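# Roll a paving slab on rollers up against a steel stop

## Task

Move the paving slab forward by rolling it on its rollers until it rests level on them with its front face pressed flush to the stop (the steel angle fixed to the table across the slab's path) along at least half the slab's width. The slab must finish in that position on its own, not held there by the robot. It fails if the slab is carried, raised more than a tiny amount (even at one end), propped up from below by anything other than its rollers or the table, or if a roller is held up off the table beneath it. Pushing down on top to tilt it is allowed along the way. The slab should stay on its rollers throughout, and nothing may be knocked or placed off the table.

## Robot and tools

Robot: two arms, left_arm and right_arm, each with seven joints and a parallel gripper. The names are labels only; in the shared scene frame left_arm sits on the +y side. Scene frame: origin on the table top midway between the arms, +x out over the table, +z up. Positions are metres, joint angles radians.

Tools.
execute_actions takes "actions", a list holding at most one item. An empty list just reports the current state. An item with "rows" (1 to 15 rows) and optional "steps" (1 to 15, default 15) is a motion; each row lasts one control step of 1/30 s, and the final row repeats to fill the remaining steps. An item with only "steps" (up to 300) is a wait that sends nothing new; the time spent replying also counts toward it. Optional "pictures" (true/false) controls whether camera images come back. If a call is refused, nothing reaches the robot.

Row layout: one flat list of exactly 20 numbers, each in [-1, 1], covering both arms even when only one moves. Numbers 1-7 are left_arm joint offsets in order waist, shoulder, upper arm roll, elbow, forearm roll, wrist pitch, wrist roll; 8-10 are left gripper position, force_limit, speed; 11-20 repeat that for right_arm. Joint numbers are offsets, not poses: each is added to that joint's angle in the most recent result that listed joint positions (or, before any such result in the scene, or for a second call in the same reply, to the angle when the action begins). They are not relative to the previous row. Scale: 1.0 equals 0.9985 rad for waist, shoulder, upper arm roll and elbow, and 0.8765 rad for forearm roll, wrist pitch and wrist roll. All zeros therefore pulls the arm back to that reference pose; it is not a pause. Stated joint ranges: waist ±6.283, shoulder ±2.250, upper arm roll ±6.283, elbow ±2.580, forearm roll ±6.283, wrist pitch ±2.100, wrist roll ±6.283. A request more than 0.013 rad beyond a range is refused; the true end may differ by up to 0.013 rad, and a request past it is clipped there, sometimes reported as "joint sent to its limit".

Gripper numbers are absolute settings, not offsets. position: +1 fully open (50 mm gap), about -0.65 pads meet, -1 closes until stopped by an object. force_limit per pad: -1 about 20 N, 0 about 102 N, +1 about 185 N (actual may run ~17% higher). speed of gap change: -1 20 mm/s, 0 85, +1 150. To keep a gripper unchanged, resend its current three numbers. New force or speed only apply after position changes by at least 0.01.

zoom_image: "camera" is cam_high, cam_left_wrist or cam_right_wrist; "region" is [x0, y0, x1, y1] in that camera's pixels from the top-left, at most 504x504. It enlarges the latest image. All images are 672x504; calibration (K, distortion, T_world_to_cam) is supplied and may be off by small amounts.

finished_scene: "scene" is the current scene's number. Replying without any tool call ends everything.

Reading results. The state line gives each arm's end_effector_position (metres, scene frame; less accurate at long reach) and end_effector_quat_wxyz. That point is between the pads; fingertips extend 17.5 mm further along the gripper's +z, and the fingers close along its x. Joint positions and Joint velocities lines list each arm's joints in column order. Joint torque readings reflect gravity, load and contact, with per-arm offset and noise. object_status: 0 moving, 1 blocked while opening, 2 blocked while closing (a grip), 3 reached target or pads met. position_measured counts map to opening as (250 - count) x 0.202 mm. "joint command not followed" means a clearance check altered joint targets; HELD marks steps where the row was partly or wholly not sent. MOTOR HOT warns from 60 °C; at 75 °C an OVER-TEMPERATURE FAULT makes that arm sag. TORQUE FAULT: contact torque reaching a joint's load limit (46.9 N m for the first four joints, 29.5 for the last three) freezes the arm for 10 s and drops the rest of the call.

Motion behaviour: joints are speed- and acceleration-limited and move in sync; each step the target is kept within 0.304 rad (first four joints) or 0.266 rad (last three) of the measured angle, and scaled back if the hand would jump over 70 mm. Large moves may not be finished when the result returns. Between calls the arms keep heading toward the last row until they settle or a step is HELD. Loose objects may occasionally get a small push from outside.

Things to avoid: lifting or carrying the slab, raising a roller off the table under it, letting the slab slide off its rollers, leaving the slab supported by the gripper at the end, knocking anything off the table, arms striking or pressing each other, and hard shoves or slams. Push the slab gently along its rolling direction toward the stop, moving a roller that falls out behind forward if needed, and release so it rests flush on its own.

Each tool is called as name([rows], argument=value, ...), one row to a line, values as JSON.

## Session

execute_actions(actions=[])

Scene clock: 0.00 s of 4350.00 s.
left_arm: end_effector_position=(+0.1110, +0.1761, +0.1946) position_measured=3 object_status=3 end_effector_quat_wxyz=(-0.446, +0.027, +0.894, -0.045) | right_arm: end_effector_position=(+0.1864, +0.0922, +0.3820) position_measured=3 object_status=3 end_effector_quat_wxyz=(-0.068, +0.927, -0.217, +0.299)
Joint positions: left_arm=[ 1.06   0.561 -0.676  2.098  0.488  1.595  2.95 ] | right_arm=[-1.488  0.173 -0.56   1.597  0.674  1.631  3.87 ]
Joint velocities: left_arm=[-0.    -0.    -0.    -0.001 -0.    -0.001  0.001] | right_arm=[ 0.     0.    -0.     0.    -0.    -0.001  0.   ]
Joint torques (N m, as the joint torque sensors report them, + toward a larger angle): no reading

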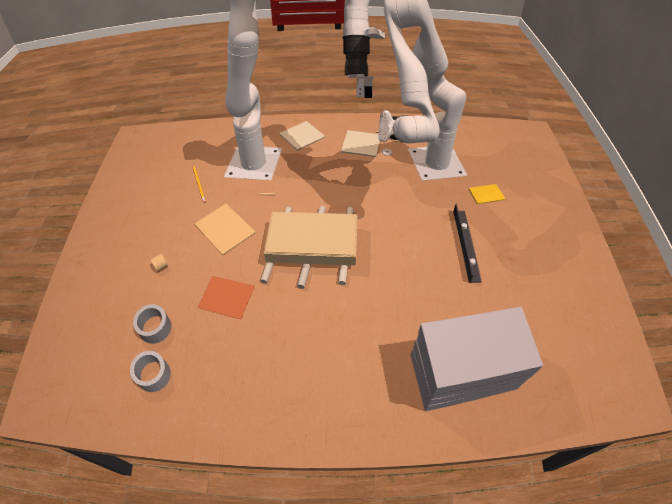

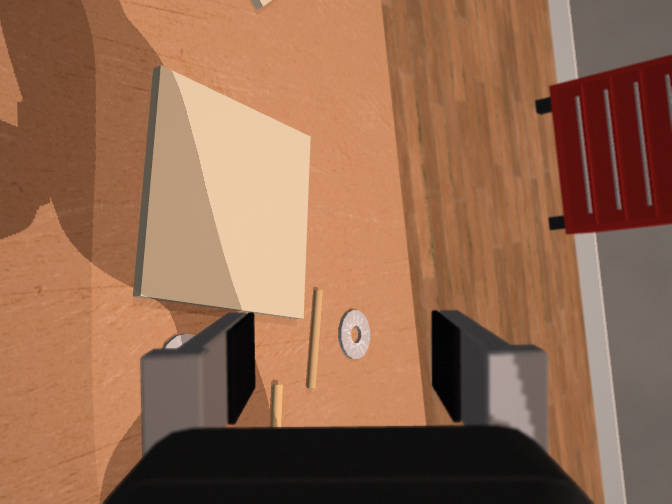

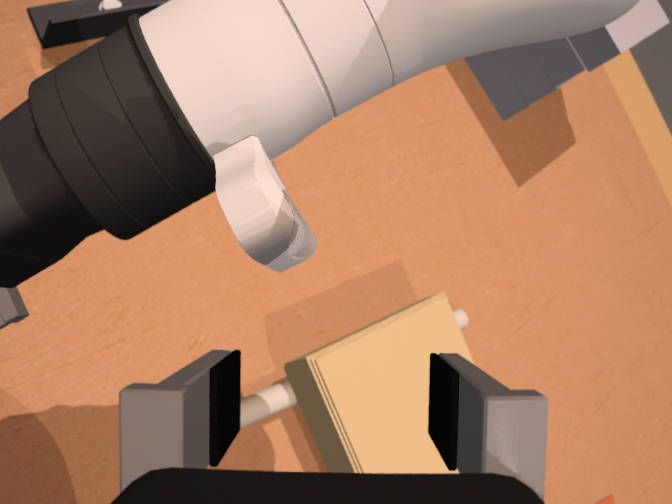

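zoom_image(camera="cam_high", region=[240, 180, 520, 310])

Region (240, 180, 520, 310) of cam_high's 672x504 image, scaled by 1.800, with more detail than that image has; it fills the top 234 rows of this view, and the rest is white.

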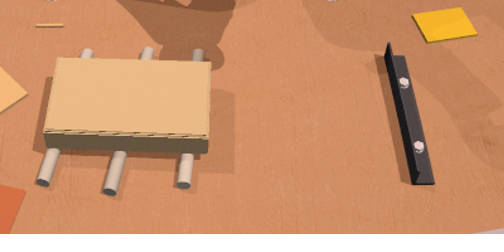

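zoom_image(camera="cam_high", region=[250, 195, 380, 295])

zoom_image(camera="cam_high", region=[420, 195, 520, 295])

Region (250, 195, 380, 295) of cam_high's 672x504 image, scaled by 3.877, with more detail than that image has; it fills the top 388 rows of this view, and the rest is white.

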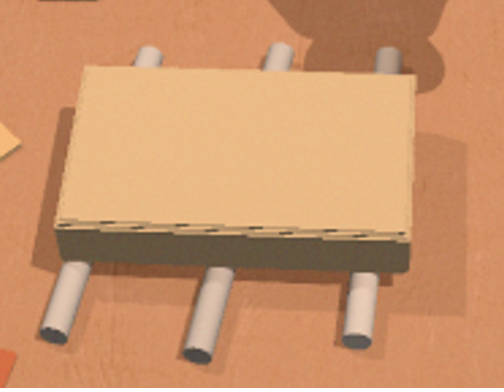

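Region (420, 195, 520, 295) of cam_high's 672x504 image, scaled by 5.040, with more detail than that image has.

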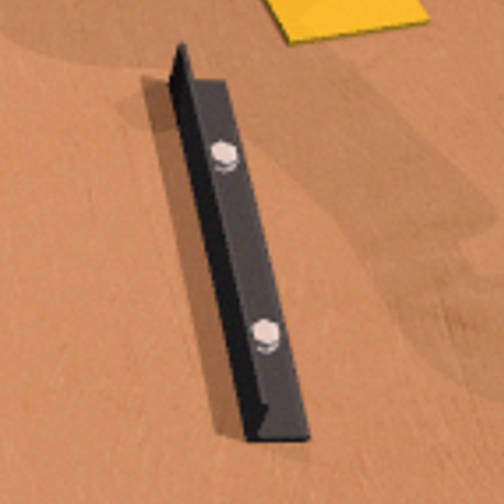

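execute_actions([
  {"rows":[[-0.536,-0.134,0.677,-0.396,-0.557,-0.666,0.626,1,0,0, 1.0,0.2,0.56,0.19,-0.769,-0.745,1.0,1,0,0]],"steps":15},
], pictures=false)

execute_actions([
  {"steps":30},
], pictures=false)

Scene clock: 61.33 s of 4350.00 s.
left_arm: end_effector_position=(+0.2892, +0.2149, +0.1588) position_measured=3 object_status=3 end_effector_quat_wxyz=(-0.237, +0.016, +0.971, +0.015) | right_arm: end_effector_position=(+0.2990, +0.0100, +0.2442) position_measured=3 object_status=3 end_effector_quat_wxyz=(+0.092, +0.921, -0.335, +0.176)
Joint positions: left_arm=[ 0.764  0.473 -0.389  1.849  0.236  1.343  3.202] | right_arm=[-1.192  0.306 -0.277  1.721  0.422  1.378  4.122]
Joint velocities: left_arm=[-0.688 -0.129  0.753 -0.427 -0.666 -0.671  0.668] | right_arm=[ 0.809  0.21   0.8    0.204 -0.705 -0.706  0.704]
Joint torques (N m, as the joint torque sensors report them, + toward a larger angle): left_arm=[  0.88 -15.43  -0.23  -5.67   0.06   1.9   -0.1 ] | right_arm=[  0.34 -16.27  -1.16  -8.04   1.08   0.64  -0.18]
Steps of this call (steps 1 to 90: nothing new was sent; then 57.83 s passed at rest; steps 91 to 105: all 15 steps of this action). Readings (joint positions | what the end effector reports):
91: left_arm=[1.059 0.561 -0.675 2.097 0.487 1.595 2.950] | right_arm=[-1.486 0.174 -0.559 1.597 0.673 1.630 3.871] | left_arm position_measured=3 object_status=3 | right_arm position_measured=3 object_status=3
92: left_arm=[1.051 0.558 -0.670 2.092 0.483 1.591 2.955] | right_arm=[-1.480 0.178 -0.556 1.600 0.668 1.626 3.875] | left_arm position_measured=3 object_status=3 | right_arm position_measured=3 object_status=3
94: left_arm=[1.021 0.544 -0.643 2.065 0.460 1.568 2.978] | right_arm=[-1.450 0.197 -0.532 1.616 0.645 1.602 3.898] | left_arm position_measured=3 object_status=3 | right_arm position_measured=3 object_status=3
98: left_arm=[0.928 0.511 -0.553 1.975 0.380 1.488 3.057] | right_arm=[-1.364 0.244 -0.447 1.661 0.572 1.528 3.972] | left_arm position_measured=3 object_status=3 | right_arm position_measured=3 object_status=3
105: the state above

Scene clock: 62.33 s of 4350.00 s.
left_arm: end_effector_position=(+0.4601, +0.1780, +0.1700) position_measured=3 object_status=3 end_effector_quat_wxyz=(+0.000, +0.000, +1.000, +0.000) | right_arm: end_effector_position=(+0.4721, -0.1623, +0.1712) position_measured=3 object_status=3 end_effector_quat_wxyz=(-0.002, +0.830, -0.558, +0.001)
Joint positions: left_arm=[ 0.525  0.428 -0.     1.702 -0.     1.012  3.499] | right_arm=[-0.491  0.373 -0.001  1.787 -0.     0.978  4.747]
Joint velocities: left_arm=[-0.001 -0.     0.     0.    -0.001  0.002  0.   ] | right_arm=[ 0.015  0.     0.001  0.     0.    -0.    -0.   ]
Joint torques (N m, as the joint torque sensors report them, + toward a larger angle): left_arm=[  0.09 -17.48   0.5   -8.54  -0.17  -0.19   0.34] | right_arm=[  0.57 -16.68   0.15  -8.25  -0.17  -0.05   0.04]
Steps of this call (steps 1 to 30: the robot went on to your last target). Readings (joint positions | what the end effector reports):
1: left_arm=[0.742 0.469 -0.363 1.835 0.214 1.321 3.224] | right_arm=[-1.164 0.312 -0.250 1.728 0.398 1.354 4.145] | left_arm position_measured=3 object_status=3 | right_arm position_measured=3 object_status=3
2: left_arm=[0.720 0.465 -0.336 1.822 0.192 1.297 3.248] | right_arm=[-1.135 0.319 -0.224 1.734 0.373 1.329 4.170] | left_arm position_measured=3 object_status=3 | right_arm position_measured=3 object_status=3
4: left_arm=[0.682 0.458 -0.280 1.798 0.153 1.247 3.297] | right_arm=[-1.073 0.331 -0.175 1.745 0.319 1.275 4.224] | left_arm position_measured=3 object_status=3 | right_arm position_measured=3 object_status=3
8: left_arm=[0.612 0.445 -0.157 1.755 0.084 1.143 3.387] | right_arm=[-0.931 0.350 -0.097 1.764 0.198 1.156 4.346] | left_arm position_measured=3 object_status=3 | right_arm position_measured=3 object_status=3
30: the state above

execute_actions([
  {"rows":[[0,0.194,0,0.146,0,-0.3875,0,1,0,0, 0.252,0,0,0,0,0,1.0,1,0,0]],"steps":15},
], pictures=false)

execute_actions([
  {"rows":[[0,0,0,0,0,0,0,1,0,0, 0,0,0,0,0,0,1.0,1,0,0]],"steps":15},
], pictures=false)

execute_actions([
  {"steps":15},
])

Scene clock: 65.83 s of 4350.00 s.
left_arm: end_effector_position=(+0.4607, +0.1778, +0.0517) position_measured=3 object_status=3 end_effector_quat_wxyz=(+0.002, +0.000, +1.000, -0.000) | right_arm: end_effector_position=(+0.4865, -0.2508, +0.1712) position_measured=3 object_status=3 end_effector_quat_wxyz=(-0.001, +0.886, -0.463, +0.002)
Joint positions: left_arm=[ 0.525  0.618 -0.     1.848 -0.     0.673  3.499] | right_arm=[-0.264  0.373  0.     1.787 -0.     0.978  5.195]
Joint velocities: left_arm=[ 0.     0.027  0.001  0.004  0.    -0.02  -0.   ] | right_arm=[ 0.163 -0.    -0.005  0.001 -0.002 -0.     1.216]
Joint torques (N m, as the joint torque sensors report them, + toward a larger angle): left_arm=[  0.32 -18.62   0.09  -6.29   0.15  -0.22   0.29] | right_arm=[ -0.77 -16.83  -0.75  -8.13  -0.03  -0.31   0.03]
Steps of this call (steps 1 to 15: the robot went on to your last target; steps 16 to 90: nothing new was sent; steps 91 to 105: all 15 steps of this action). Readings (joint positions | what the end effector reports):
91: left_arm=[0.525 0.429 -0.000 1.703 -0.000 1.010 3.499] | right_arm=[-0.488 0.373 -0.001 1.787 -0.001 0.978 4.747] | left_arm position_measured=3 object_status=3 | right_arm position_measured=3 object_status=3
92: left_arm=[0.525 0.435 -0.000 1.706 -0.000 1.003 3.499] | right_arm=[-0.481 0.373 -0.002 1.787 -0.001 0.978 4.753] | left_arm position_measured=3 object_status=3 | right_arm position_measured=3 object_status=3
94: left_arm=[0.525 0.464 -0.000 1.726 -0.000 0.966 3.499] | right_arm=[-0.451 0.373 -0.003 1.787 -0.002 0.978 4.781] | left_arm position_measured=3 object_status=3 | right_arm position_measured=3 object_status=3
98: left_arm=[0.525 0.550 -0.000 1.793 -0.000 0.818 3.499] | right_arm=[-0.348 0.373 -0.000 1.786 -0.000 0.978 4.911] | left_arm position_measured=3 object_status=3 | right_arm position_measured=3 object_status=3
105: the state above

Scene clock: 66.33 s of 4350.00 s.
left_arm: end_effector_position=(+0.4607, +0.1778, +0.0517) position_measured=3 object_status=3 end_effector_quat_wxyz=(+0.002, +0.000, +1.000, -0.000) | right_arm: end_effector_position=(+0.4747, -0.2419, +0.1712) position_measured=3 object_status=3 end_effector_quat_wxyz=(-0.001, +0.984, -0.176, +0.002)
Joint positions: left_arm=[ 0.525  0.618 -0.     1.848 -0.     0.673  3.499] | right_arm=[-0.263  0.373  0.     1.787 -0.     0.978  5.805]
Joint velocities: left_arm=[-0.  0. -0.  0.  0.  0. -0.] | right_arm=[-0.005  0.     0.001 -0.     0.     0.     1.217]
Joint torques (N m, as the joint torque sensors report them, + toward a larger angle): left_arm=[ -0.15 -18.69   0.51  -6.09  -0.09  -0.23  -0.13] | right_arm=[  0.15 -16.81  -0.17  -8.48  -0.3   -0.11   0.  ]
Steps of this call (steps 1 to 15: all 15 steps of this action). Readings (joint positions | what the end effector reports):
1: left_arm=[0.525 0.618 -0.000 1.848 -0.000 0.672 3.499] | right_arm=[-0.260 0.373 0.000 1.787 -0.000 0.978 5.236] | left_arm position_measured=3 object_status=3 | right_arm position_measured=3 object_status=3
2: left_arm=[0.525 0.617 -0.000 1.848 -0.000 0.672 3.499] | right_arm=[-0.258 0.373 0.001 1.787 0.000 0.978 5.277] | left_arm position_measured=3 object_status=3 | right_arm position_measured=3 object_status=3
4: left_arm=[0.525 0.617 -0.000 1.848 -0.000 0.672 3.499] | right_arm=[-0.258 0.373 0.000 1.787 -0.000 0.978 5.358] | left_arm position_measured=3 object_status=3 | right_arm position_measured=3 object_status=3
8: left_arm=[0.525 0.617 -0.000 1.848 -0.000 0.673 3.499] | right_arm=[-0.261 0.373 0.000 1.787 -0.000 0.978 5.521] | left_arm position_measured=3 object_status=3 | right_arm position_measured=3 object_status=3
15: the state above

Scene clock: 66.83 s of 4350.00 s.
left_arm: end_effector_position=(+0.4607, +0.1778, +0.0517) position_measured=3 object_status=3 end_effector_quat_wxyz=(+0.002, +0.000, +1.000, -0.000) | right_arm: end_effector_position=(+0.4681, -0.2402, +0.1712) position_measured=3 object_status=3 end_effector_quat_wxyz=(-0.000, +0.999, -0.043, +0.002)
Joint positions: left_arm=[ 0.525  0.618 -0.     1.848 -0.     0.673  3.499] | right_arm=[-0.264  0.373  0.     1.787 -0.     0.978  6.072]
Joint velocities: left_arm=[-0.     0.    -0.    -0.    -0.    -0.002  0.   ] | right_arm=[ 0.     0.     0.     0.    -0.    -0.001 -0.   ]
Joint torques (N m, as the joint torque sensors report them, + toward a larger angle): left_arm=[  0.13 -18.96   0.49  -6.38  -0.11  -0.29   0.11] | right_arm=[ -0.22 -16.68   0.11  -8.1   -0.09  -0.11   0.23]
Steps of this call (steps 1 to 15: the robot went on to your last target). Readings (joint positions | what the end effector reports):
1: left_arm=[0.525 0.618 -0.000 1.848 -0.000 0.673 3.499] | right_arm=[-0.263 0.373 0.000 1.787 -0.000 0.978 5.846] | left_arm position_measured=3 object_status=3 | right_arm position_measured=3 object_status=3
2: left_arm=[0.525 0.618 -0.000 1.848 -0.000 0.673 3.499] | right_arm=[-0.263 0.373 0.000 1.787 -0.000 0.978 5.886] | left_arm position_measured=3 object_status=3 | right_arm position_measured=3 object_status=3
4: left_arm=[0.525 0.618 -0.000 1.848 -0.000 0.673 3.499] | right_arm=[-0.264 0.373 0.000 1.787 -0.000 0.978 5.968] | left_arm position_measured=3 object_status=3 | right_arm position_measured=3 object_status=3
8: left_arm=[0.525 0.618 -0.000 1.848 -0.000 0.673 3.499] | right_arm=[-0.264 0.373 0.000 1.787 -0.000 0.978 6.069] | left_arm position_measured=3 object_status=3 | right_arm position_measured=3 object_status=3
15: the state above
camera_calibration (this result's frames):
cam_left_wrist: T_world_to_cam=[[-0.999961, -0.00541746, -0.0069968, 0.463945], [-0.00576324, 0.998713, 0.0503827, -0.151489], [0.00671485, 0.0504211, -0.998705, 0.206404], [0, 0, 0, 1]] pos_world=[0.461668, 0.1434, 0.217015]
cam_right_wrist: T_world_to_cam=[[0.996851, -0.0769122, 0.0193079, -0.494286], [-0.0762979, -0.996611, -0.030757, -0.155925], [0.021608, 0.029187, -0.99934, 0.329043], [0, 0, 0, 1]] pos_world=[0.473723, -0.203017, 0.333574]

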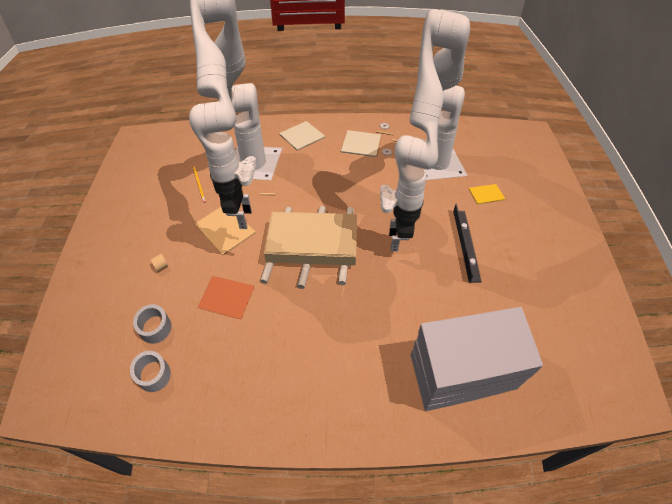

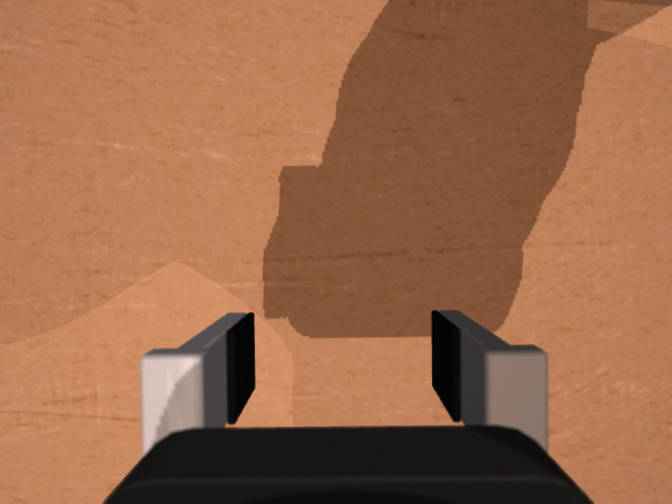

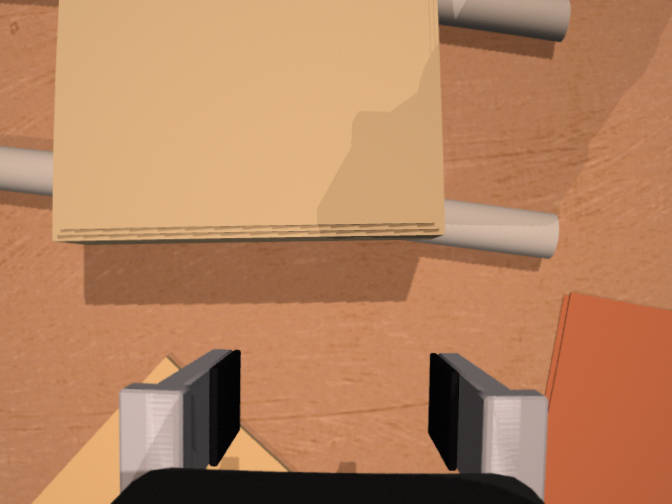

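execute_actions([
  {"rows":[[0,0,0,0,0,0,0,1,0,0, -0.044,0.181,0,0.215,0,-0.447,-0.031,1,0,0]],"steps":15},
], pictures=false)

execute_actions([
  {"steps":10},
])

Scene clock: 75.17 s of 4350.00 s.
left_arm: end_effector_position=(+0.4607, +0.1778, +0.0517) position_measured=3 object_status=3 end_effector_quat_wxyz=(+0.002, +0.000, +1.000, -0.000) | right_arm: end_effector_position=(+0.4465, -0.2256, +0.0518) position_measured=3 object_status=3 end_effector_quat_wxyz=(-0.000, +0.999, -0.035, +0.001)
Joint positions: left_arm=[ 0.525  0.618 -0.     1.848 -0.     0.673  3.499] | right_arm=[-0.307  0.549 -0.     2.    -0.     0.589  6.045]
Joint velocities: left_arm=[ 0.     0.     0.     0.001 -0.     0.    -0.001] | right_arm=[-0.007  0.023  0.003  0.031  0.001 -0.083 -0.004]
Joint torques (N m, as the joint torque sensors report them, + toward a larger angle): left_arm=[ -0.26 -18.97   0.28  -6.14  -0.03  -0.18   0.08] | right_arm=[  0.21 -19.8    0.6   -6.3   -0.17  -0.1   -0.09]
Steps of this call (steps 1 to 15: the robot went on to your last target; steps 16 to 90: nothing new was sent; then 4.83 s passed at rest; steps 91 to 105: all 15 steps of this action). Readings (joint positions | what the end effector reports):
91: left_arm=[0.525 0.618 -0.000 1.848 -0.000 0.673 3.499] | right_arm=[-0.264 0.374 0.000 1.787 -0.000 0.977 6.072] | left_arm position_measured=3 object_status=3 | right_arm position_measured=3 object_status=3
92: left_arm=[0.525 0.618 -0.000 1.848 -0.000 0.673 3.499] | right_arm=[-0.266 0.379 0.001 1.792 -0.000 0.970 6.071] | left_arm position_measured=3 object_status=3 | right_arm position_measured=3 object_status=3
94: left_arm=[0.525 0.618 -0.000 1.848 -0.000 0.673 3.499] | right_arm=[-0.272 0.404 0.001 1.818 0.000 0.937 6.068] | left_arm position_measured=3 object_status=3 | right_arm position_measured=3 object_status=3
98: left_arm=[0.525 0.618 -0.000 1.848 -0.000 0.673 3.499] | right_arm=[-0.290 0.480 0.000 1.912 -0.000 0.795 6.056] | left_arm position_measured=3 object_status=3 | right_arm position_measured=3 object_status=3
105: the state above

Scene clock: 75.50 s of 4350.00 s.
left_arm: end_effector_position=(+0.4607, +0.1778, +0.0517) position_measured=3 object_status=3 end_effector_quat_wxyz=(+0.002, +0.000, +1.000, -0.000) | right_arm: end_effector_position=(+0.4458, -0.2255, +0.0501) position_measured=3 object_status=3 end_effector_quat_wxyz=(-0.000, +0.999, -0.035, +0.000)
Joint positions: left_arm=[ 0.525  0.618 -0.     1.848 -0.     0.673  3.499] | right_arm=[-0.308  0.553  0.     2.001 -0.     0.586  6.045]
Joint velocities: left_arm=[ 0.     0.    -0.     0.     0.    -0.     0.001] | right_arm=[-0.001  0.002  0.001  0.     0.    -0.001  0.   ]
Joint torques (N m, as the joint torque sensors report them, + toward a larger angle): left_arm=[ -0.05 -18.82   0.34  -6.2   -0.22  -0.11   0.2 ] | right_arm=[  0.16 -17.62  -0.2   -5.59  -0.1   -0.13   0.07]
Steps of this call (steps 1 to 10: the robot went on to your last target). Readings (joint positions | what the end effector reports):
1: left_arm=[0.525 0.618 -0.000 1.848 -0.000 0.673 3.499] | right_arm=[-0.307 0.550 0.000 2.001 -0.000 0.587 6.045] | left_arm position_measured=3 object_status=3 | right_arm position_measured=3 object_status=3
2: left_arm=[0.525 0.618 -0.000 1.848 -0.000 0.673 3.499] | right_arm=[-0.307 0.551 0.000 2.001 -0.000 0.587 6.045] | left_arm position_measured=3 object_status=3 | right_arm position_measured=3 object_status=3
4: left_arm=[0.525 0.618 -0.000 1.848 -0.000 0.673 3.499] | right_arm=[-0.307 0.552 0.000 2.001 -0.000 0.586 6.045] | left_arm position_measured=3 object_status=3 | right_arm position_measured=3 object_status=3
8: left_arm=[0.525 0.618 -0.000 1.848 -0.000 0.673 3.499] | right_arm=[-0.308 0.553 0.000 2.001 -0.000 0.586 6.045] | left_arm position_measured=3 object_status=3 | right_arm position_measured=3 object_status=3
10: the state above
camera_calibration (this result's frames):
cam_left_wrist: T_world_to_cam=[[-0.999961, -0.00541743, -0.00700087, 0.463947], [-0.0057634, 0.998713, 0.0503808, -0.151488], [0.00671893, 0.0504192, -0.998706, 0.206403], [0, 0, 0, 1]] pos_world=[0.461669, 0.1434, 0.217016]
cam_right_wrist: T_world_to_cam=[[0.998054, -0.0602637, 0.0160073, -0.465158], [-0.0597647, -0.997761, -0.0300081, -0.154332], [0.0177799, 0.028993, -0.999421, 0.209745], [0, 0, 0, 1]] pos_world=[0.4513, -0.1881, 0.212438]

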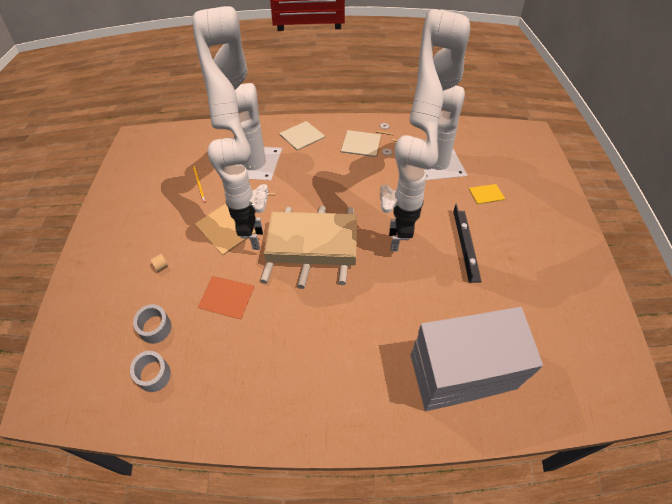

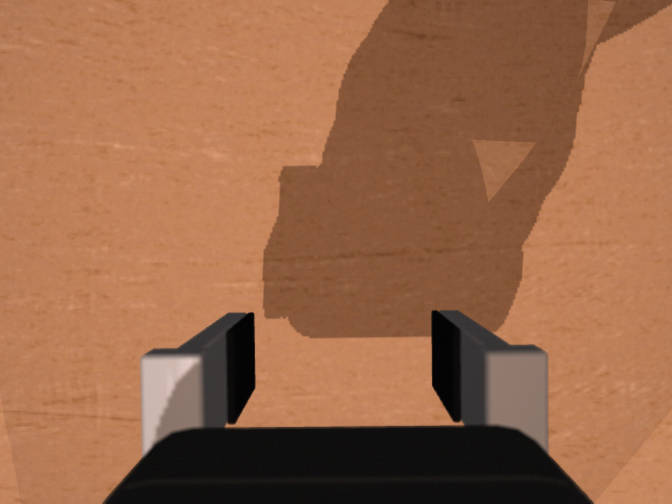

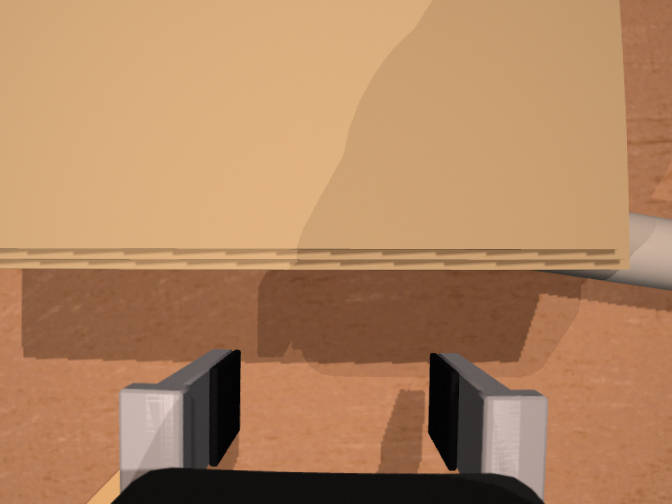

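execute_actions([
  {"rows":[[0,0,0,0,0,0,0,1,0,0, -0.015,0.003,0,-0.007,0,0.0045,-0.017,1,0,0],[0,0,0,0,0,0,0,1,0,0, -0.015,0.003,0,-0.007,0,0.0045,-0.017,1,0,0],[0,0,0,0,0,0,0,1,0,0, -0.015,0.003,0,-0.007,0,0.0045,-0.017,1,0,0],[0,0,0,0,0,0,0,1,0,0, -0.030,0.006,0,-0.014,0,0.009,-0.034,1,0,0],[0,0,0,0,0,0,0,1,0,0, -0.030,0.006,0,-0.014,0,0.009,-0.034,1,0,0],[0,0,0,0,0,0,0,1,0,0, -0.030,0.006,0,-0.014,0,0.009,-0.034,1,0,0],[0,0,0,0,0,0,0,1,0,0, -0.045,0.009,0,-0.021,0,0.0135,-0.052,1,0,0],[0,0,0,0,0,0,0,1,0,0, -0.045,0.009,0,-0.021,0,0.0135,-0.052,1,0,0],[0,0,0,0,0,0,0,1,0,0, -0.045,0.009,0,-0.021,0,0.0135,-0.052,1,0,0],[0,0,0,0,0,0,0,1,0,0, -0.060,0.0125,0,-0.028,0,0.018,-0.069,1,0,0],[0,0,0,0,0,0,0,1,0,0, -0.060,0.0125,0,-0.028,0,0.018,-0.069,1,0,0],[0,0,0,0,0,0,0,1,0,0, -0.060,0.0125,0,-0.028,0,0.018,-0.069,1,0,0],[0,0,0,0,0,0,0,1,0,0, -0.075,0.0155,0,-0.035,0,0.022,-0.086,1,0,0]],"steps":15},
])

Scene clock: 81.53 s of 4350.00 s.
left_arm: end_effector_position=(+0.4607, +0.1778, +0.0517) position_measured=3 object_status=3 end_effector_quat_wxyz=(+0.002, +0.000, +1.000, -0.000) | right_arm: end_effector_position=(+0.4516, -0.1971, +0.0500) position_measured=3 object_status=3 end_effector_quat_wxyz=(+0.001, +0.999, -0.036, +0.000)
Joint positions: left_arm=[ 0.525  0.618 -0.     1.848 -0.     0.673  3.499] | right_arm=[-0.377  0.568  0.002  1.969  0.001  0.605  5.974]
Joint velocities: left_arm=[ 0.     0.    -0.     0.    -0.     0.001  0.   ] | right_arm=[-0.097  0.022 -0.04  -0.06  -0.028  0.017 -0.132]
Joint torques (N m, as the joint torque sensors report them, + toward a larger angle): left_arm=[  0.29 -19.29   0.54  -6.38  -0.07  -0.33   0.24] | right_arm=[  1.36 -18.39  -0.01  -5.8   -0.21   0.04  -0.17]
Steps of this call (steps 1 to 15: the robot went on to your last target; steps 16 to 90: nothing new was sent; then 2.53 s passed at rest; steps 91 to 105: all 15 steps of this action). Readings (joint positions | what the end effector reports):
91: left_arm=[0.525 0.618 -0.000 1.848 -0.000 0.673 3.499] | right_arm=[-0.309 0.554 0.001 2.001 -0.000 0.587 6.044] | left_arm position_measured=3 object_status=3 | right_arm position_measured=3 object_status=3
92: left_arm=[0.525 0.618 -0.000 1.848 -0.000 0.673 3.499] | right_arm=[-0.315 0.555 0.002 1.999 0.000 0.588 6.040] | left_arm position_measured=3 object_status=3 | right_arm position_measured=3 object_status=3
94: left_arm=[0.525 0.618 -0.000 1.848 -0.000 0.673 3.499] | right_arm=[-0.323 0.556 0.000 1.995 -0.000 0.590 6.031] | left_arm position_measured=3 object_status=3 | right_arm position_measured=3 object_status=3
98: left_arm=[0.525 0.618 -0.000 1.848 -0.000 0.673 3.499] | right_arm=[-0.343 0.561 0.001 1.985 0.000 0.595 6.010] | left_arm position_measured=3 object_status=3 | right_arm position_measured=3 object_status=3
105: the state above
camera_calibration (this result's frames):
cam_left_wrist: T_world_to_cam=[[-0.999961, -0.00541757, -0.00700468, 0.463949], [-0.00576372, 0.998714, 0.0503792, -0.151487], [0.00672274, 0.0504176, -0.998706, 0.206402], [0, 0, 0, 1]] pos_world=[0.46167, 0.143399, 0.217016]
cam_right_wrist: T_world_to_cam=[[0.997921, -0.0624448, 0.0159739, -0.469604], [-0.0619724, -0.99767, -0.0285293, -0.124724], [0.0177182, 0.02748, -0.999465, 0.208516], [0, 0, 0, 1]] pos_world=[0.457203, -0.159487, 0.212348]

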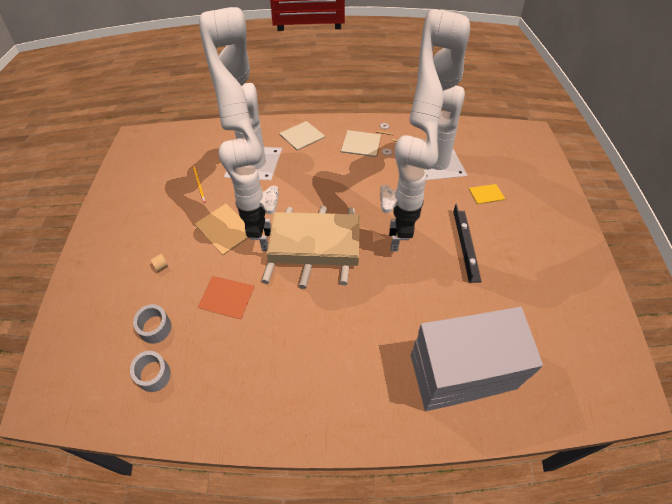

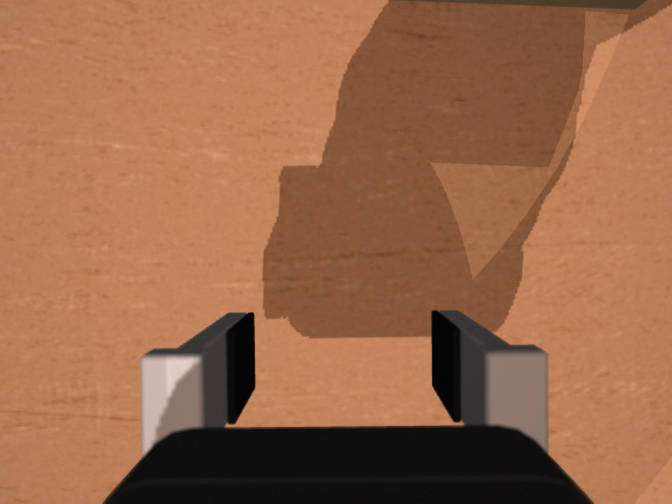

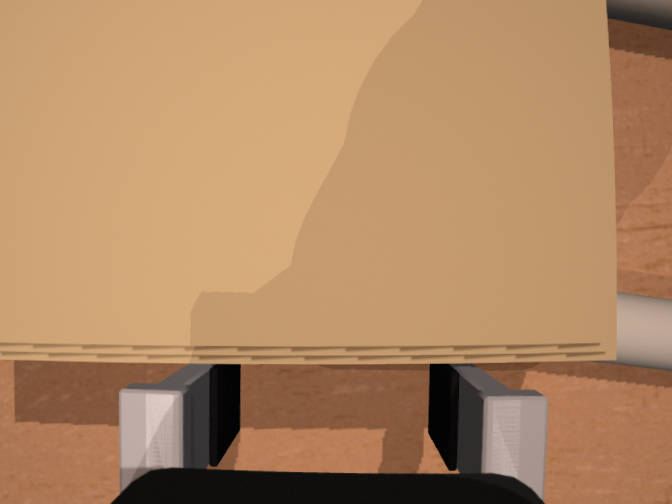

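execute_actions([
  {"rows":[[0,0,0,0,0,0,0,1,0,0, -0.05,0.010,0,-0.023,0,0.0145,-0.057,1,0,0]],"steps":12},
], pictures=false)

execute_actions([
  {"rows":[[0,0,0,0,0,0,0,1,0,0, -0.05,0.010,0,-0.023,0,0.0145,-0.057,1,0,0]],"steps":12},
], pictures=false)

execute_actions([
  {"rows":[[0,0,0,0,0,0,0,1,0,0, -0.05,0.010,0,-0.023,0,0.0145,-0.057,1,0,0]],"steps":15},
])

Scene clock: 84.40 s of 4350.00 s.
left_arm: end_effector_position=(+0.4607, +0.1778, +0.0517) position_measured=3 object_status=3 end_effector_quat_wxyz=(+0.002, +0.000, +1.000, -0.000) | right_arm: end_effector_position=(+0.4544, -0.1756, +0.0502) position_measured=3 object_status=3 end_effector_quat_wxyz=(+0.001, +0.999, -0.036, +0.001)
Joint positions: left_arm=[ 0.525  0.618 -0.     1.848 -0.     0.673  3.499] | right_arm=[-0.426  0.577  0.002  1.946  0.001  0.617  5.924]
Joint velocities: left_arm=[ 0.     0.     0.001 -0.     0.    -0.    -0.001] | right_arm=[-0.008  0.002 -0.001 -0.    -0.     0.001  0.   ]
Joint torques (N m, as the joint torque sensors report them, + toward a larger angle): left_arm=[  0.12 -18.71   0.54  -6.05  -0.09  -0.17   0.29] | right_arm=[  0.32 -18.14   0.19  -5.76  -0.15  -0.15   0.  ]
Steps of this call (steps 1 to 15: the robot went on to your last target; steps 16 to 74: nothing new was sent; steps 75 to 86: all 12 steps of this action). Readings (joint positions | what the end effector reports):
75: left_arm=[0.525 0.618 -0.000 1.848 -0.000 0.673 3.499] | right_arm=[-0.384 0.569 0.001 1.966 -0.000 0.606 5.969] | left_arm position_measured=3 object_status=3 | right_arm position_measured=3 object_status=3
76: left_arm=[0.525 0.618 -0.000 1.848 -0.000 0.673 3.499] | right_arm=[-0.391 0.571 0.002 1.964 0.001 0.607 5.964] | left_arm position_measured=3 object_status=3 | right_arm position_measured=3 object_status=3
78: left_arm=[0.525 0.618 -0.000 1.848 -0.000 0.673 3.499] | right_arm=[-0.415 0.576 0.003 1.953 0.001 0.613 5.940] | left_arm position_measured=3 object_status=3 | right_arm position_measured=3 object_status=3
82: left_arm=[0.525 0.618 -0.000 1.848 -0.000 0.673 3.499] | right_arm=[-0.424 0.577 0.002 1.946 0.001 0.617 5.924] | left_arm position_measured=3 object_status=3 | right_arm position_measured=3 object_status=3
86: the state above

Scene clock: 84.80 s of 4350.00 s.
left_arm: end_effector_position=(+0.4607, +0.1778, +0.0517) position_measured=3 object_status=3 end_effector_quat_wxyz=(+0.002, +0.000, +1.000, -0.000) | right_arm: end_effector_position=(+0.4560, -0.1538, +0.0504) position_measured=3 object_status=3 end_effector_quat_wxyz=(+0.000, +0.999, -0.037, +0.001)
Joint positions: left_arm=[ 0.525  0.618 -0.     1.848 -0.     0.673  3.499] | right_arm=[-0.474  0.587  0.002  1.923  0.001  0.63   5.874]
Joint velocities: left_arm=[ 0. -0. -0. -0.  0.  0. -0.] | right_arm=[-0.01   0.003  0.001 -0.     0.    -0.    -0.   ]
Joint torques (N m, as the joint torque sensors report them, + toward a larger angle): left_arm=[ -0.09 -19.16   0.63  -6.32  -0.02  -0.2   -0.11] | right_arm=[  0.2  -19.26   0.34  -5.81  -0.28  -0.21   0.05]
Steps of this call (steps 1 to 12: all 12 steps of this action). Readings (joint positions | what the end effector reports):
1: left_arm=[0.525 0.618 -0.000 1.848 -0.000 0.673 3.499] | right_arm=[-0.427 0.578 0.002 1.946 0.001 0.618 5.924] | left_arm position_measured=3 object_status=3 | right_arm position_measured=3 object_status=3
2: left_arm=[0.525 0.618 -0.000 1.848 -0.000 0.673 3.499] | right_arm=[-0.434 0.579 0.004 1.943 0.002 0.620 5.919] | left_arm position_measured=3 object_status=3 | right_arm position_measured=3 object_status=3
4: left_arm=[0.525 0.618 -0.000 1.848 -0.000 0.673 3.499] | right_arm=[-0.457 0.584 0.009 1.933 0.005 0.627 5.895] | left_arm position_measured=3 object_status=3 | right_arm position_measured=3 object_status=3
8: left_arm=[0.525 0.618 -0.000 1.848 -0.000 0.673 3.499] | right_arm=[-0.472 0.587 0.001 1.923 0.000 0.630 5.874] | left_arm position_measured=3 object_status=3 | right_arm position_measured=3 object_status=3
12: the state above

Scene clock: 85.30 s of 4350.00 s.
left_arm: end_effector_position=(+0.4608, +0.1780, +0.0517) position_measured=3 object_status=3 end_effector_quat_wxyz=(+0.002, -0.000, +1.000, -0.000) | right_arm: end_effector_position=(+0.4563, -0.1313, +0.0505) position_measured=3 object_status=3 end_effector_quat_wxyz=(+0.000, +0.999, -0.037, +0.001)
Joint positions: left_arm=[ 0.525  0.618 -0.001  1.848 -0.     0.673  3.499] | right_arm=[-0.524  0.597  0.002  1.9    0.001  0.643  5.824]
Joint velocities: left_arm=[ 0.001 -0.    -0.001  0.    -0.002  0.     0.   ] | right_arm=[-0.003  0.001  0.     0.    -0.    -0.    -0.   ]
Joint torques (N m, as the joint torque sensors report them, + toward a larger angle): left_arm=[  0.17 -18.75   0.17  -6.32   0.25  -0.45   0.06] | right_arm=[ -0.07 -19.05   0.12  -5.59  -0.38  -0.17   0.06]
Steps of this call (steps 1 to 15: all 15 steps of this action). Readings (joint positions | what the end effector reports):
1: left_arm=[0.525 0.618 -0.000 1.848 -0.000 0.673 3.499] | right_arm=[-0.476 0.588 0.002 1.923 0.001 0.630 5.874] | left_arm position_measured=3 object_status=3 | right_arm position_measured=3 object_status=3
2: left_arm=[0.525 0.618 -0.000 1.848 -0.000 0.673 3.499] | right_arm=[-0.483 0.589 0.004 1.920 0.001 0.632 5.869] | left_arm position_measured=3 object_status=3 | right_arm position_measured=3 object_status=3
4: left_arm=[0.525 0.617 -0.002 1.848 -0.002 0.673 3.498] | right_arm=[-0.509 0.594 0.004 1.909 0.001 0.638 5.844] | left_arm position_measured=3 object_status=3 | right_arm position_measured=3 object_status=3
8: left_arm=[0.524 0.618 -0.002 1.848 -0.001 0.673 3.498] | right_arm=[-0.522 0.596 0.001 1.900 0.001 0.643 5.824] | left_arm position_measured=3 object_status=3 | right_arm position_measured=3 object_status=3
15: the state above
camera_calibration (this result's frames):
cam_left_wrist: T_world_to_cam=[[-0.99996, -0.00561318, -0.00695478, 0.46401], [-0.00595766, 0.998704, 0.0505434, -0.151576], [0.00666206, 0.0505829, -0.998698, 0.206374], [0, 0, 0, 1]] pos_world=[0.461714, 0.143545, 0.216993]
cam_right_wrist: T_world_to_cam=[[0.997744, -0.06484, 0.0173971, -0.470469], [-0.0643146, -0.997502, -0.0292288, -0.0576475], [0.0192488, 0.028044, -0.999421, 0.206466], [0, 0, 0, 1]] pos_world=[0.461726, -0.0937988, 0.212846]

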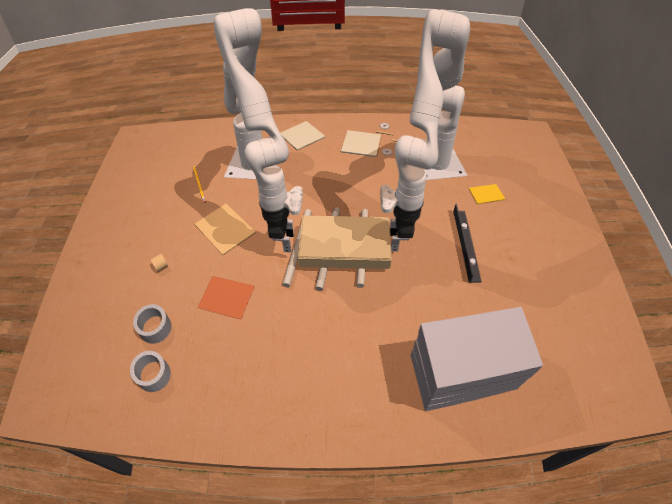

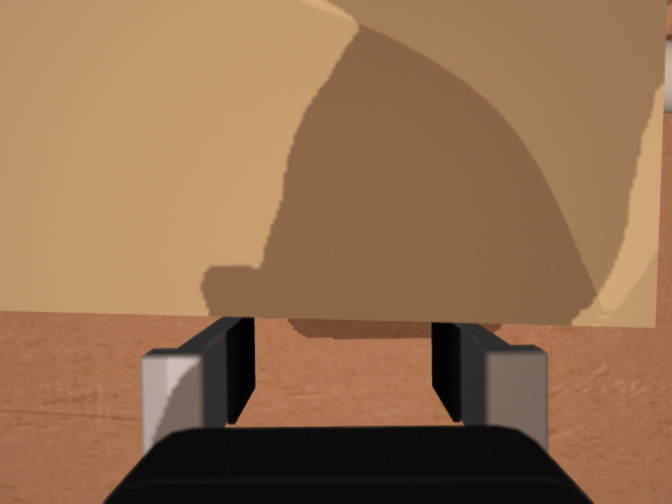

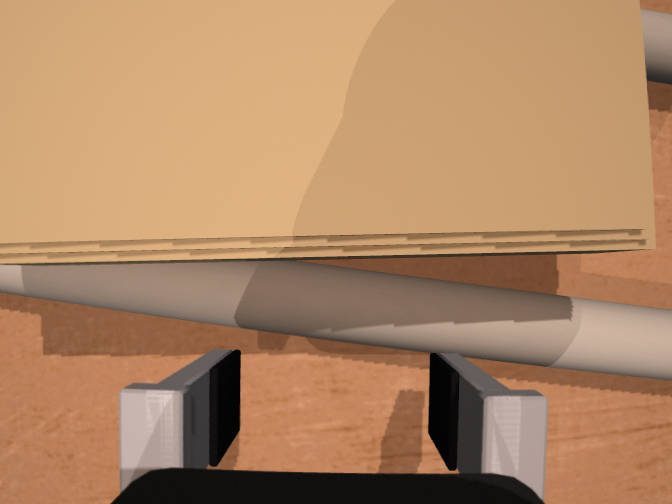

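execute_actions([
  {"rows":[[-0.0955,-0.019,0,0.051,0,-0.033,-0.109,1,0,0, -0.042,0.014,0,-0.031,0,0.02,-0.046,1,0,0]],"steps":15},
], pictures=false)

execute_actions([
  {"rows":[[0,0,0,0,0,0,0,1,0,0, -0.042,0.014,0,-0.031,0,0.02,-0.046,1,0,0]],"steps":12},
], pictures=false)

execute_actions([
  {"rows":[[0,0,0,0,0,0,0,1,0,0, -0.042,0.014,0,-0.031,0,0.02,-0.046,1,0,0]],"steps":15},
])

Scene clock: 94.33 s of 4350.00 s.
left_arm: end_effector_position=(+0.4606, +0.2209, +0.0500) position_measured=3 object_status=3 end_effector_quat_wxyz=(+0.000, +0.001, +1.000, +0.000) | right_arm: end_effector_position=(+0.4583, -0.1109, +0.0504) position_measured=3 object_status=3 end_effector_quat_wxyz=(+0.000, +0.999, -0.036, +0.001)
Joint positions: left_arm=[ 0.431  0.599 -0.001  1.899 -0.     0.644  3.403] | right_arm=[-0.566  0.611  0.002  1.869  0.001  0.66   5.784]
Joint velocities: left_arm=[-0.01  -0.003 -0.001  0.     0.     0.001 -0.001] | right_arm=[-0.002  0.001 -0.     0.     0.     0.     0.   ]
Joint torques (N m, as the joint torque sensors report them, + toward a larger angle): left_arm=[  0.25 -17.97   0.24  -5.71   0.01  -0.17   0.25] | right_arm=[  0.11 -19.08   0.    -6.02  -0.27  -0.19   0.08]
Steps of this call (steps 1 to 15: the robot went on to your last target; steps 16 to 90: nothing new was sent; then 5.53 s passed at rest; steps 91 to 105: all 15 steps of this action). Readings (joint positions | what the end effector reports):
91: left_arm=[0.524 0.617 -0.000 1.848 -0.000 0.672 3.498] | right_arm=[-0.526 0.598 0.002 1.899 0.001 0.643 5.824] | left_arm position_measured=3 object_status=3 | right_arm position_measured=3 object_status=3
92: left_arm=[0.517 0.616 0.001 1.851 0.000 0.670 3.493] | right_arm=[-0.533 0.600 0.004 1.896 0.001 0.646 5.819] | left_arm position_measured=3 object_status=3 | right_arm position_measured=3 object_status=3
94: left_arm=[0.487 0.610 0.003 1.866 0.001 0.662 3.467] | right_arm=[-0.555 0.608 0.003 1.879 0.001 0.655 5.798] | left_arm position_measured=3 object_status=3 | right_arm position_measured=3 object_status=3
98: left_arm=[0.436 0.600 -0.004 1.896 -0.001 0.645 3.406] | right_arm=[-0.564 0.610 0.001 1.869 0.001 0.660 5.784] | left_arm position_measured=3 object_status=3 | right_arm position_measured=3 object_status=3
105: the state above

Scene clock: 94.73 s of 4350.00 s.
left_arm: end_effector_position=(+0.4606, +0.2219, +0.0500) position_measured=3 object_status=3 end_effector_quat_wxyz=(+0.000, +0.001, +1.000, +0.001) | right_arm: end_effector_position=(+0.4594, -0.0903, +0.0505) position_measured=3 object_status=3 end_effector_quat_wxyz=(+0.000, +0.999, -0.036, +0.001)
Joint positions: left_arm=[ 0.431  0.599 -0.002  1.899 -0.002  0.644  3.403] | right_arm=[-0.607  0.625  0.002  1.838  0.001  0.678  5.744]
Joint velocities: left_arm=[-0.059 -0.015 -0.094  0.024 -0.071  0.039 -0.011] | right_arm=[-0.008  0.003  0.002 -0.     0.     0.001 -0.   ]
Joint torques (N m, as the joint torque sensors report them, + toward a larger angle): left_arm=[  2.28 -17.5    3.22  -6.57   1.61  -0.86   0.43] | right_arm=[ -0.53 -19.47   0.18  -6.1   -0.07  -0.2    0.07]
Steps of this call (steps 1 to 12: all 12 steps of this action). Readings (joint positions | what the end effector reports):
1: left_arm=[0.431 0.599 -0.001 1.899 -0.001 0.644 3.403] | right_arm=[-0.567 0.611 0.002 1.868 0.001 0.661 5.783] | left_arm position_measured=3 object_status=3 | right_arm position_measured=3 object_status=3
2: left_arm=[0.431 0.599 -0.001 1.899 -0.000 0.644 3.403] | right_arm=[-0.574 0.614 0.004 1.865 0.001 0.663 5.779] | left_arm position_measured=3 object_status=3 | right_arm position_measured=3 object_status=3
4: left_arm=[0.431 0.599 -0.001 1.899 -0.000 0.644 3.403] | right_arm=[-0.594 0.621 0.008 1.850 0.005 0.675 5.758] | left_arm position_measured=3 object_status=3 | right_arm position_measured=3 object_status=3
8: left_arm=[0.431 0.599 -0.001 1.899 -0.000 0.644 3.403] | right_arm=[-0.605 0.624 0.001 1.839 0.001 0.678 5.744] | left_arm position_measured=3 object_status=3 | right_arm position_measured=3 object_status=3
12: the state above

Scene clock: 95.23 s of 4350.00 s.
left_arm: end_effector_position=(+0.4606, +0.2221, +0.0500) position_measured=3 object_status=3 end_effector_quat_wxyz=(+0.000, +0.001, +1.000, +0.001) | right_arm: end_effector_position=(+0.4593, -0.0692, +0.0505) position_measured=3 object_status=3 end_effector_quat_wxyz=(+0.001, +0.999, -0.035, +0.001)
Joint positions: left_arm=[ 0.43   0.599 -0.002  1.899 -0.002  0.644  3.403] | right_arm=[-0.648  0.638  0.002  1.807  0.001  0.695  5.703]
Joint velocities: left_arm=[ 0.     0.    -0.    -0.    -0.001  0.    -0.001] | right_arm=[-0.003  0.001  0.    -0.    -0.    -0.    -0.   ]
Joint torques (N m, as the joint torque sensors report them, + toward a larger angle): left_arm=[  0.39 -18.68   0.73  -5.78  -0.23  -0.24  -0.05] | right_arm=[ -0.33 -19.64  -0.04  -6.33  -0.23  -0.13   0.2 ]
Steps of this call (steps 1 to 15: all 15 steps of this action). Readings (joint positions | what the end effector reports):
1: left_arm=[0.430 0.599 -0.004 1.899 -0.003 0.645 3.403] | right_arm=[-0.608 0.625 0.002 1.838 0.001 0.678 5.743] | left_arm position_measured=3 object_status=3 | right_arm position_measured=3 object_status=3
2: left_arm=[0.429 0.599 -0.004 1.899 -0.003 0.645 3.403] | right_arm=[-0.615 0.628 0.004 1.834 0.001 0.681 5.738] | left_arm position_measured=3 object_status=3 | right_arm position_measured=3 object_status=3
4: left_arm=[0.429 0.599 -0.003 1.899 -0.003 0.645 3.403] | right_arm=[-0.638 0.636 0.003 1.817 0.001 0.690 5.717] | left_arm position_measured=3 object_status=3 | right_arm position_measured=3 object_status=3
8: left_arm=[0.430 0.599 -0.002 1.899 -0.002 0.644 3.403] | right_arm=[-0.647 0.638 0.001 1.807 0.001 0.695 5.703] | left_arm position_measured=3 object_status=3 | right_arm position_measured=3 object_status=3
15: the state above
camera_calibration (this result's frames):
cam_left_wrist: T_world_to_cam=[[-0.999985, -0.00397328, -0.00369251, 0.463619], [-0.0041654, 0.998555, 0.0535696, -0.196473], [0.00347433, 0.0535842, -0.998557, 0.203186], [0, 0, 0, 1]] pos_world=[0.462087, 0.187144, 0.21513]
cam_right_wrist: T_world_to_cam=[[0.99798, -0.0613344, 0.0165445, -0.469252], [-0.0608403, -0.99773, -0.0288781, 0.00283312], [0.0182781, 0.0278132, -0.999446, 0.205058], [0, 0, 0, 1]] pos_world=[0.464729, -0.0316579, 0.212789]

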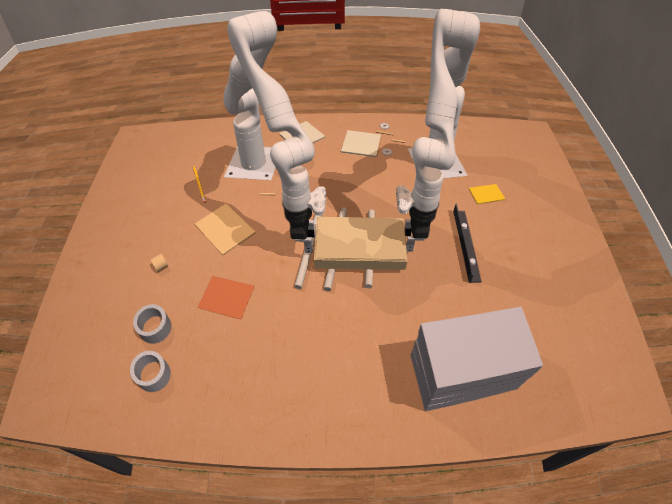

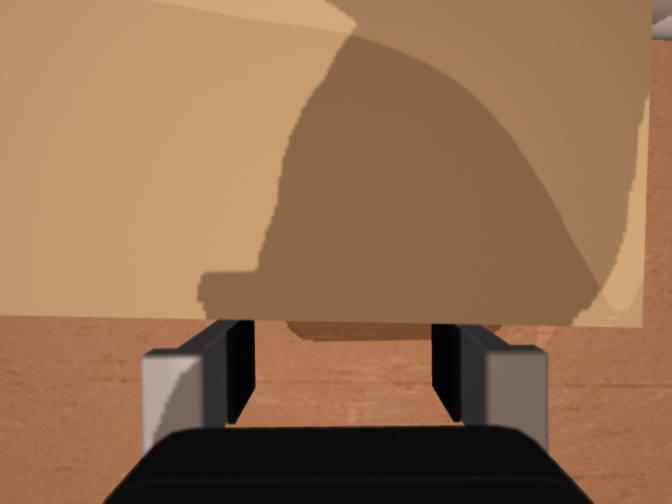

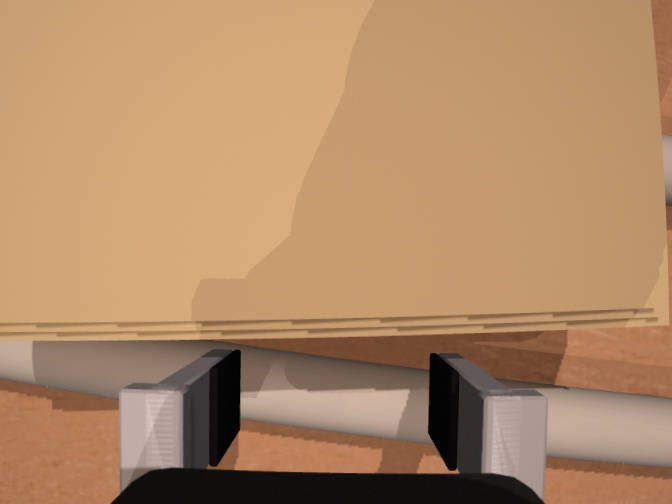

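zoom_image(camera="cam_high", region=[270, 180, 450, 310])

Region (270, 180, 450, 310) of cam_high's 672x504 image, scaled by 2.800, with more detail than that image has.

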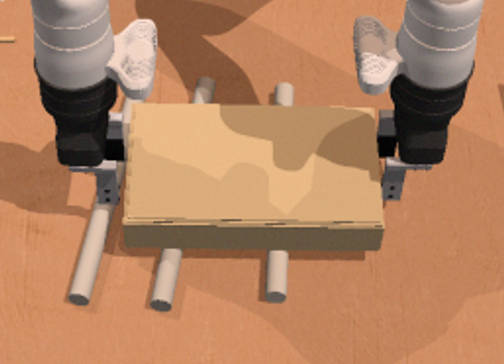

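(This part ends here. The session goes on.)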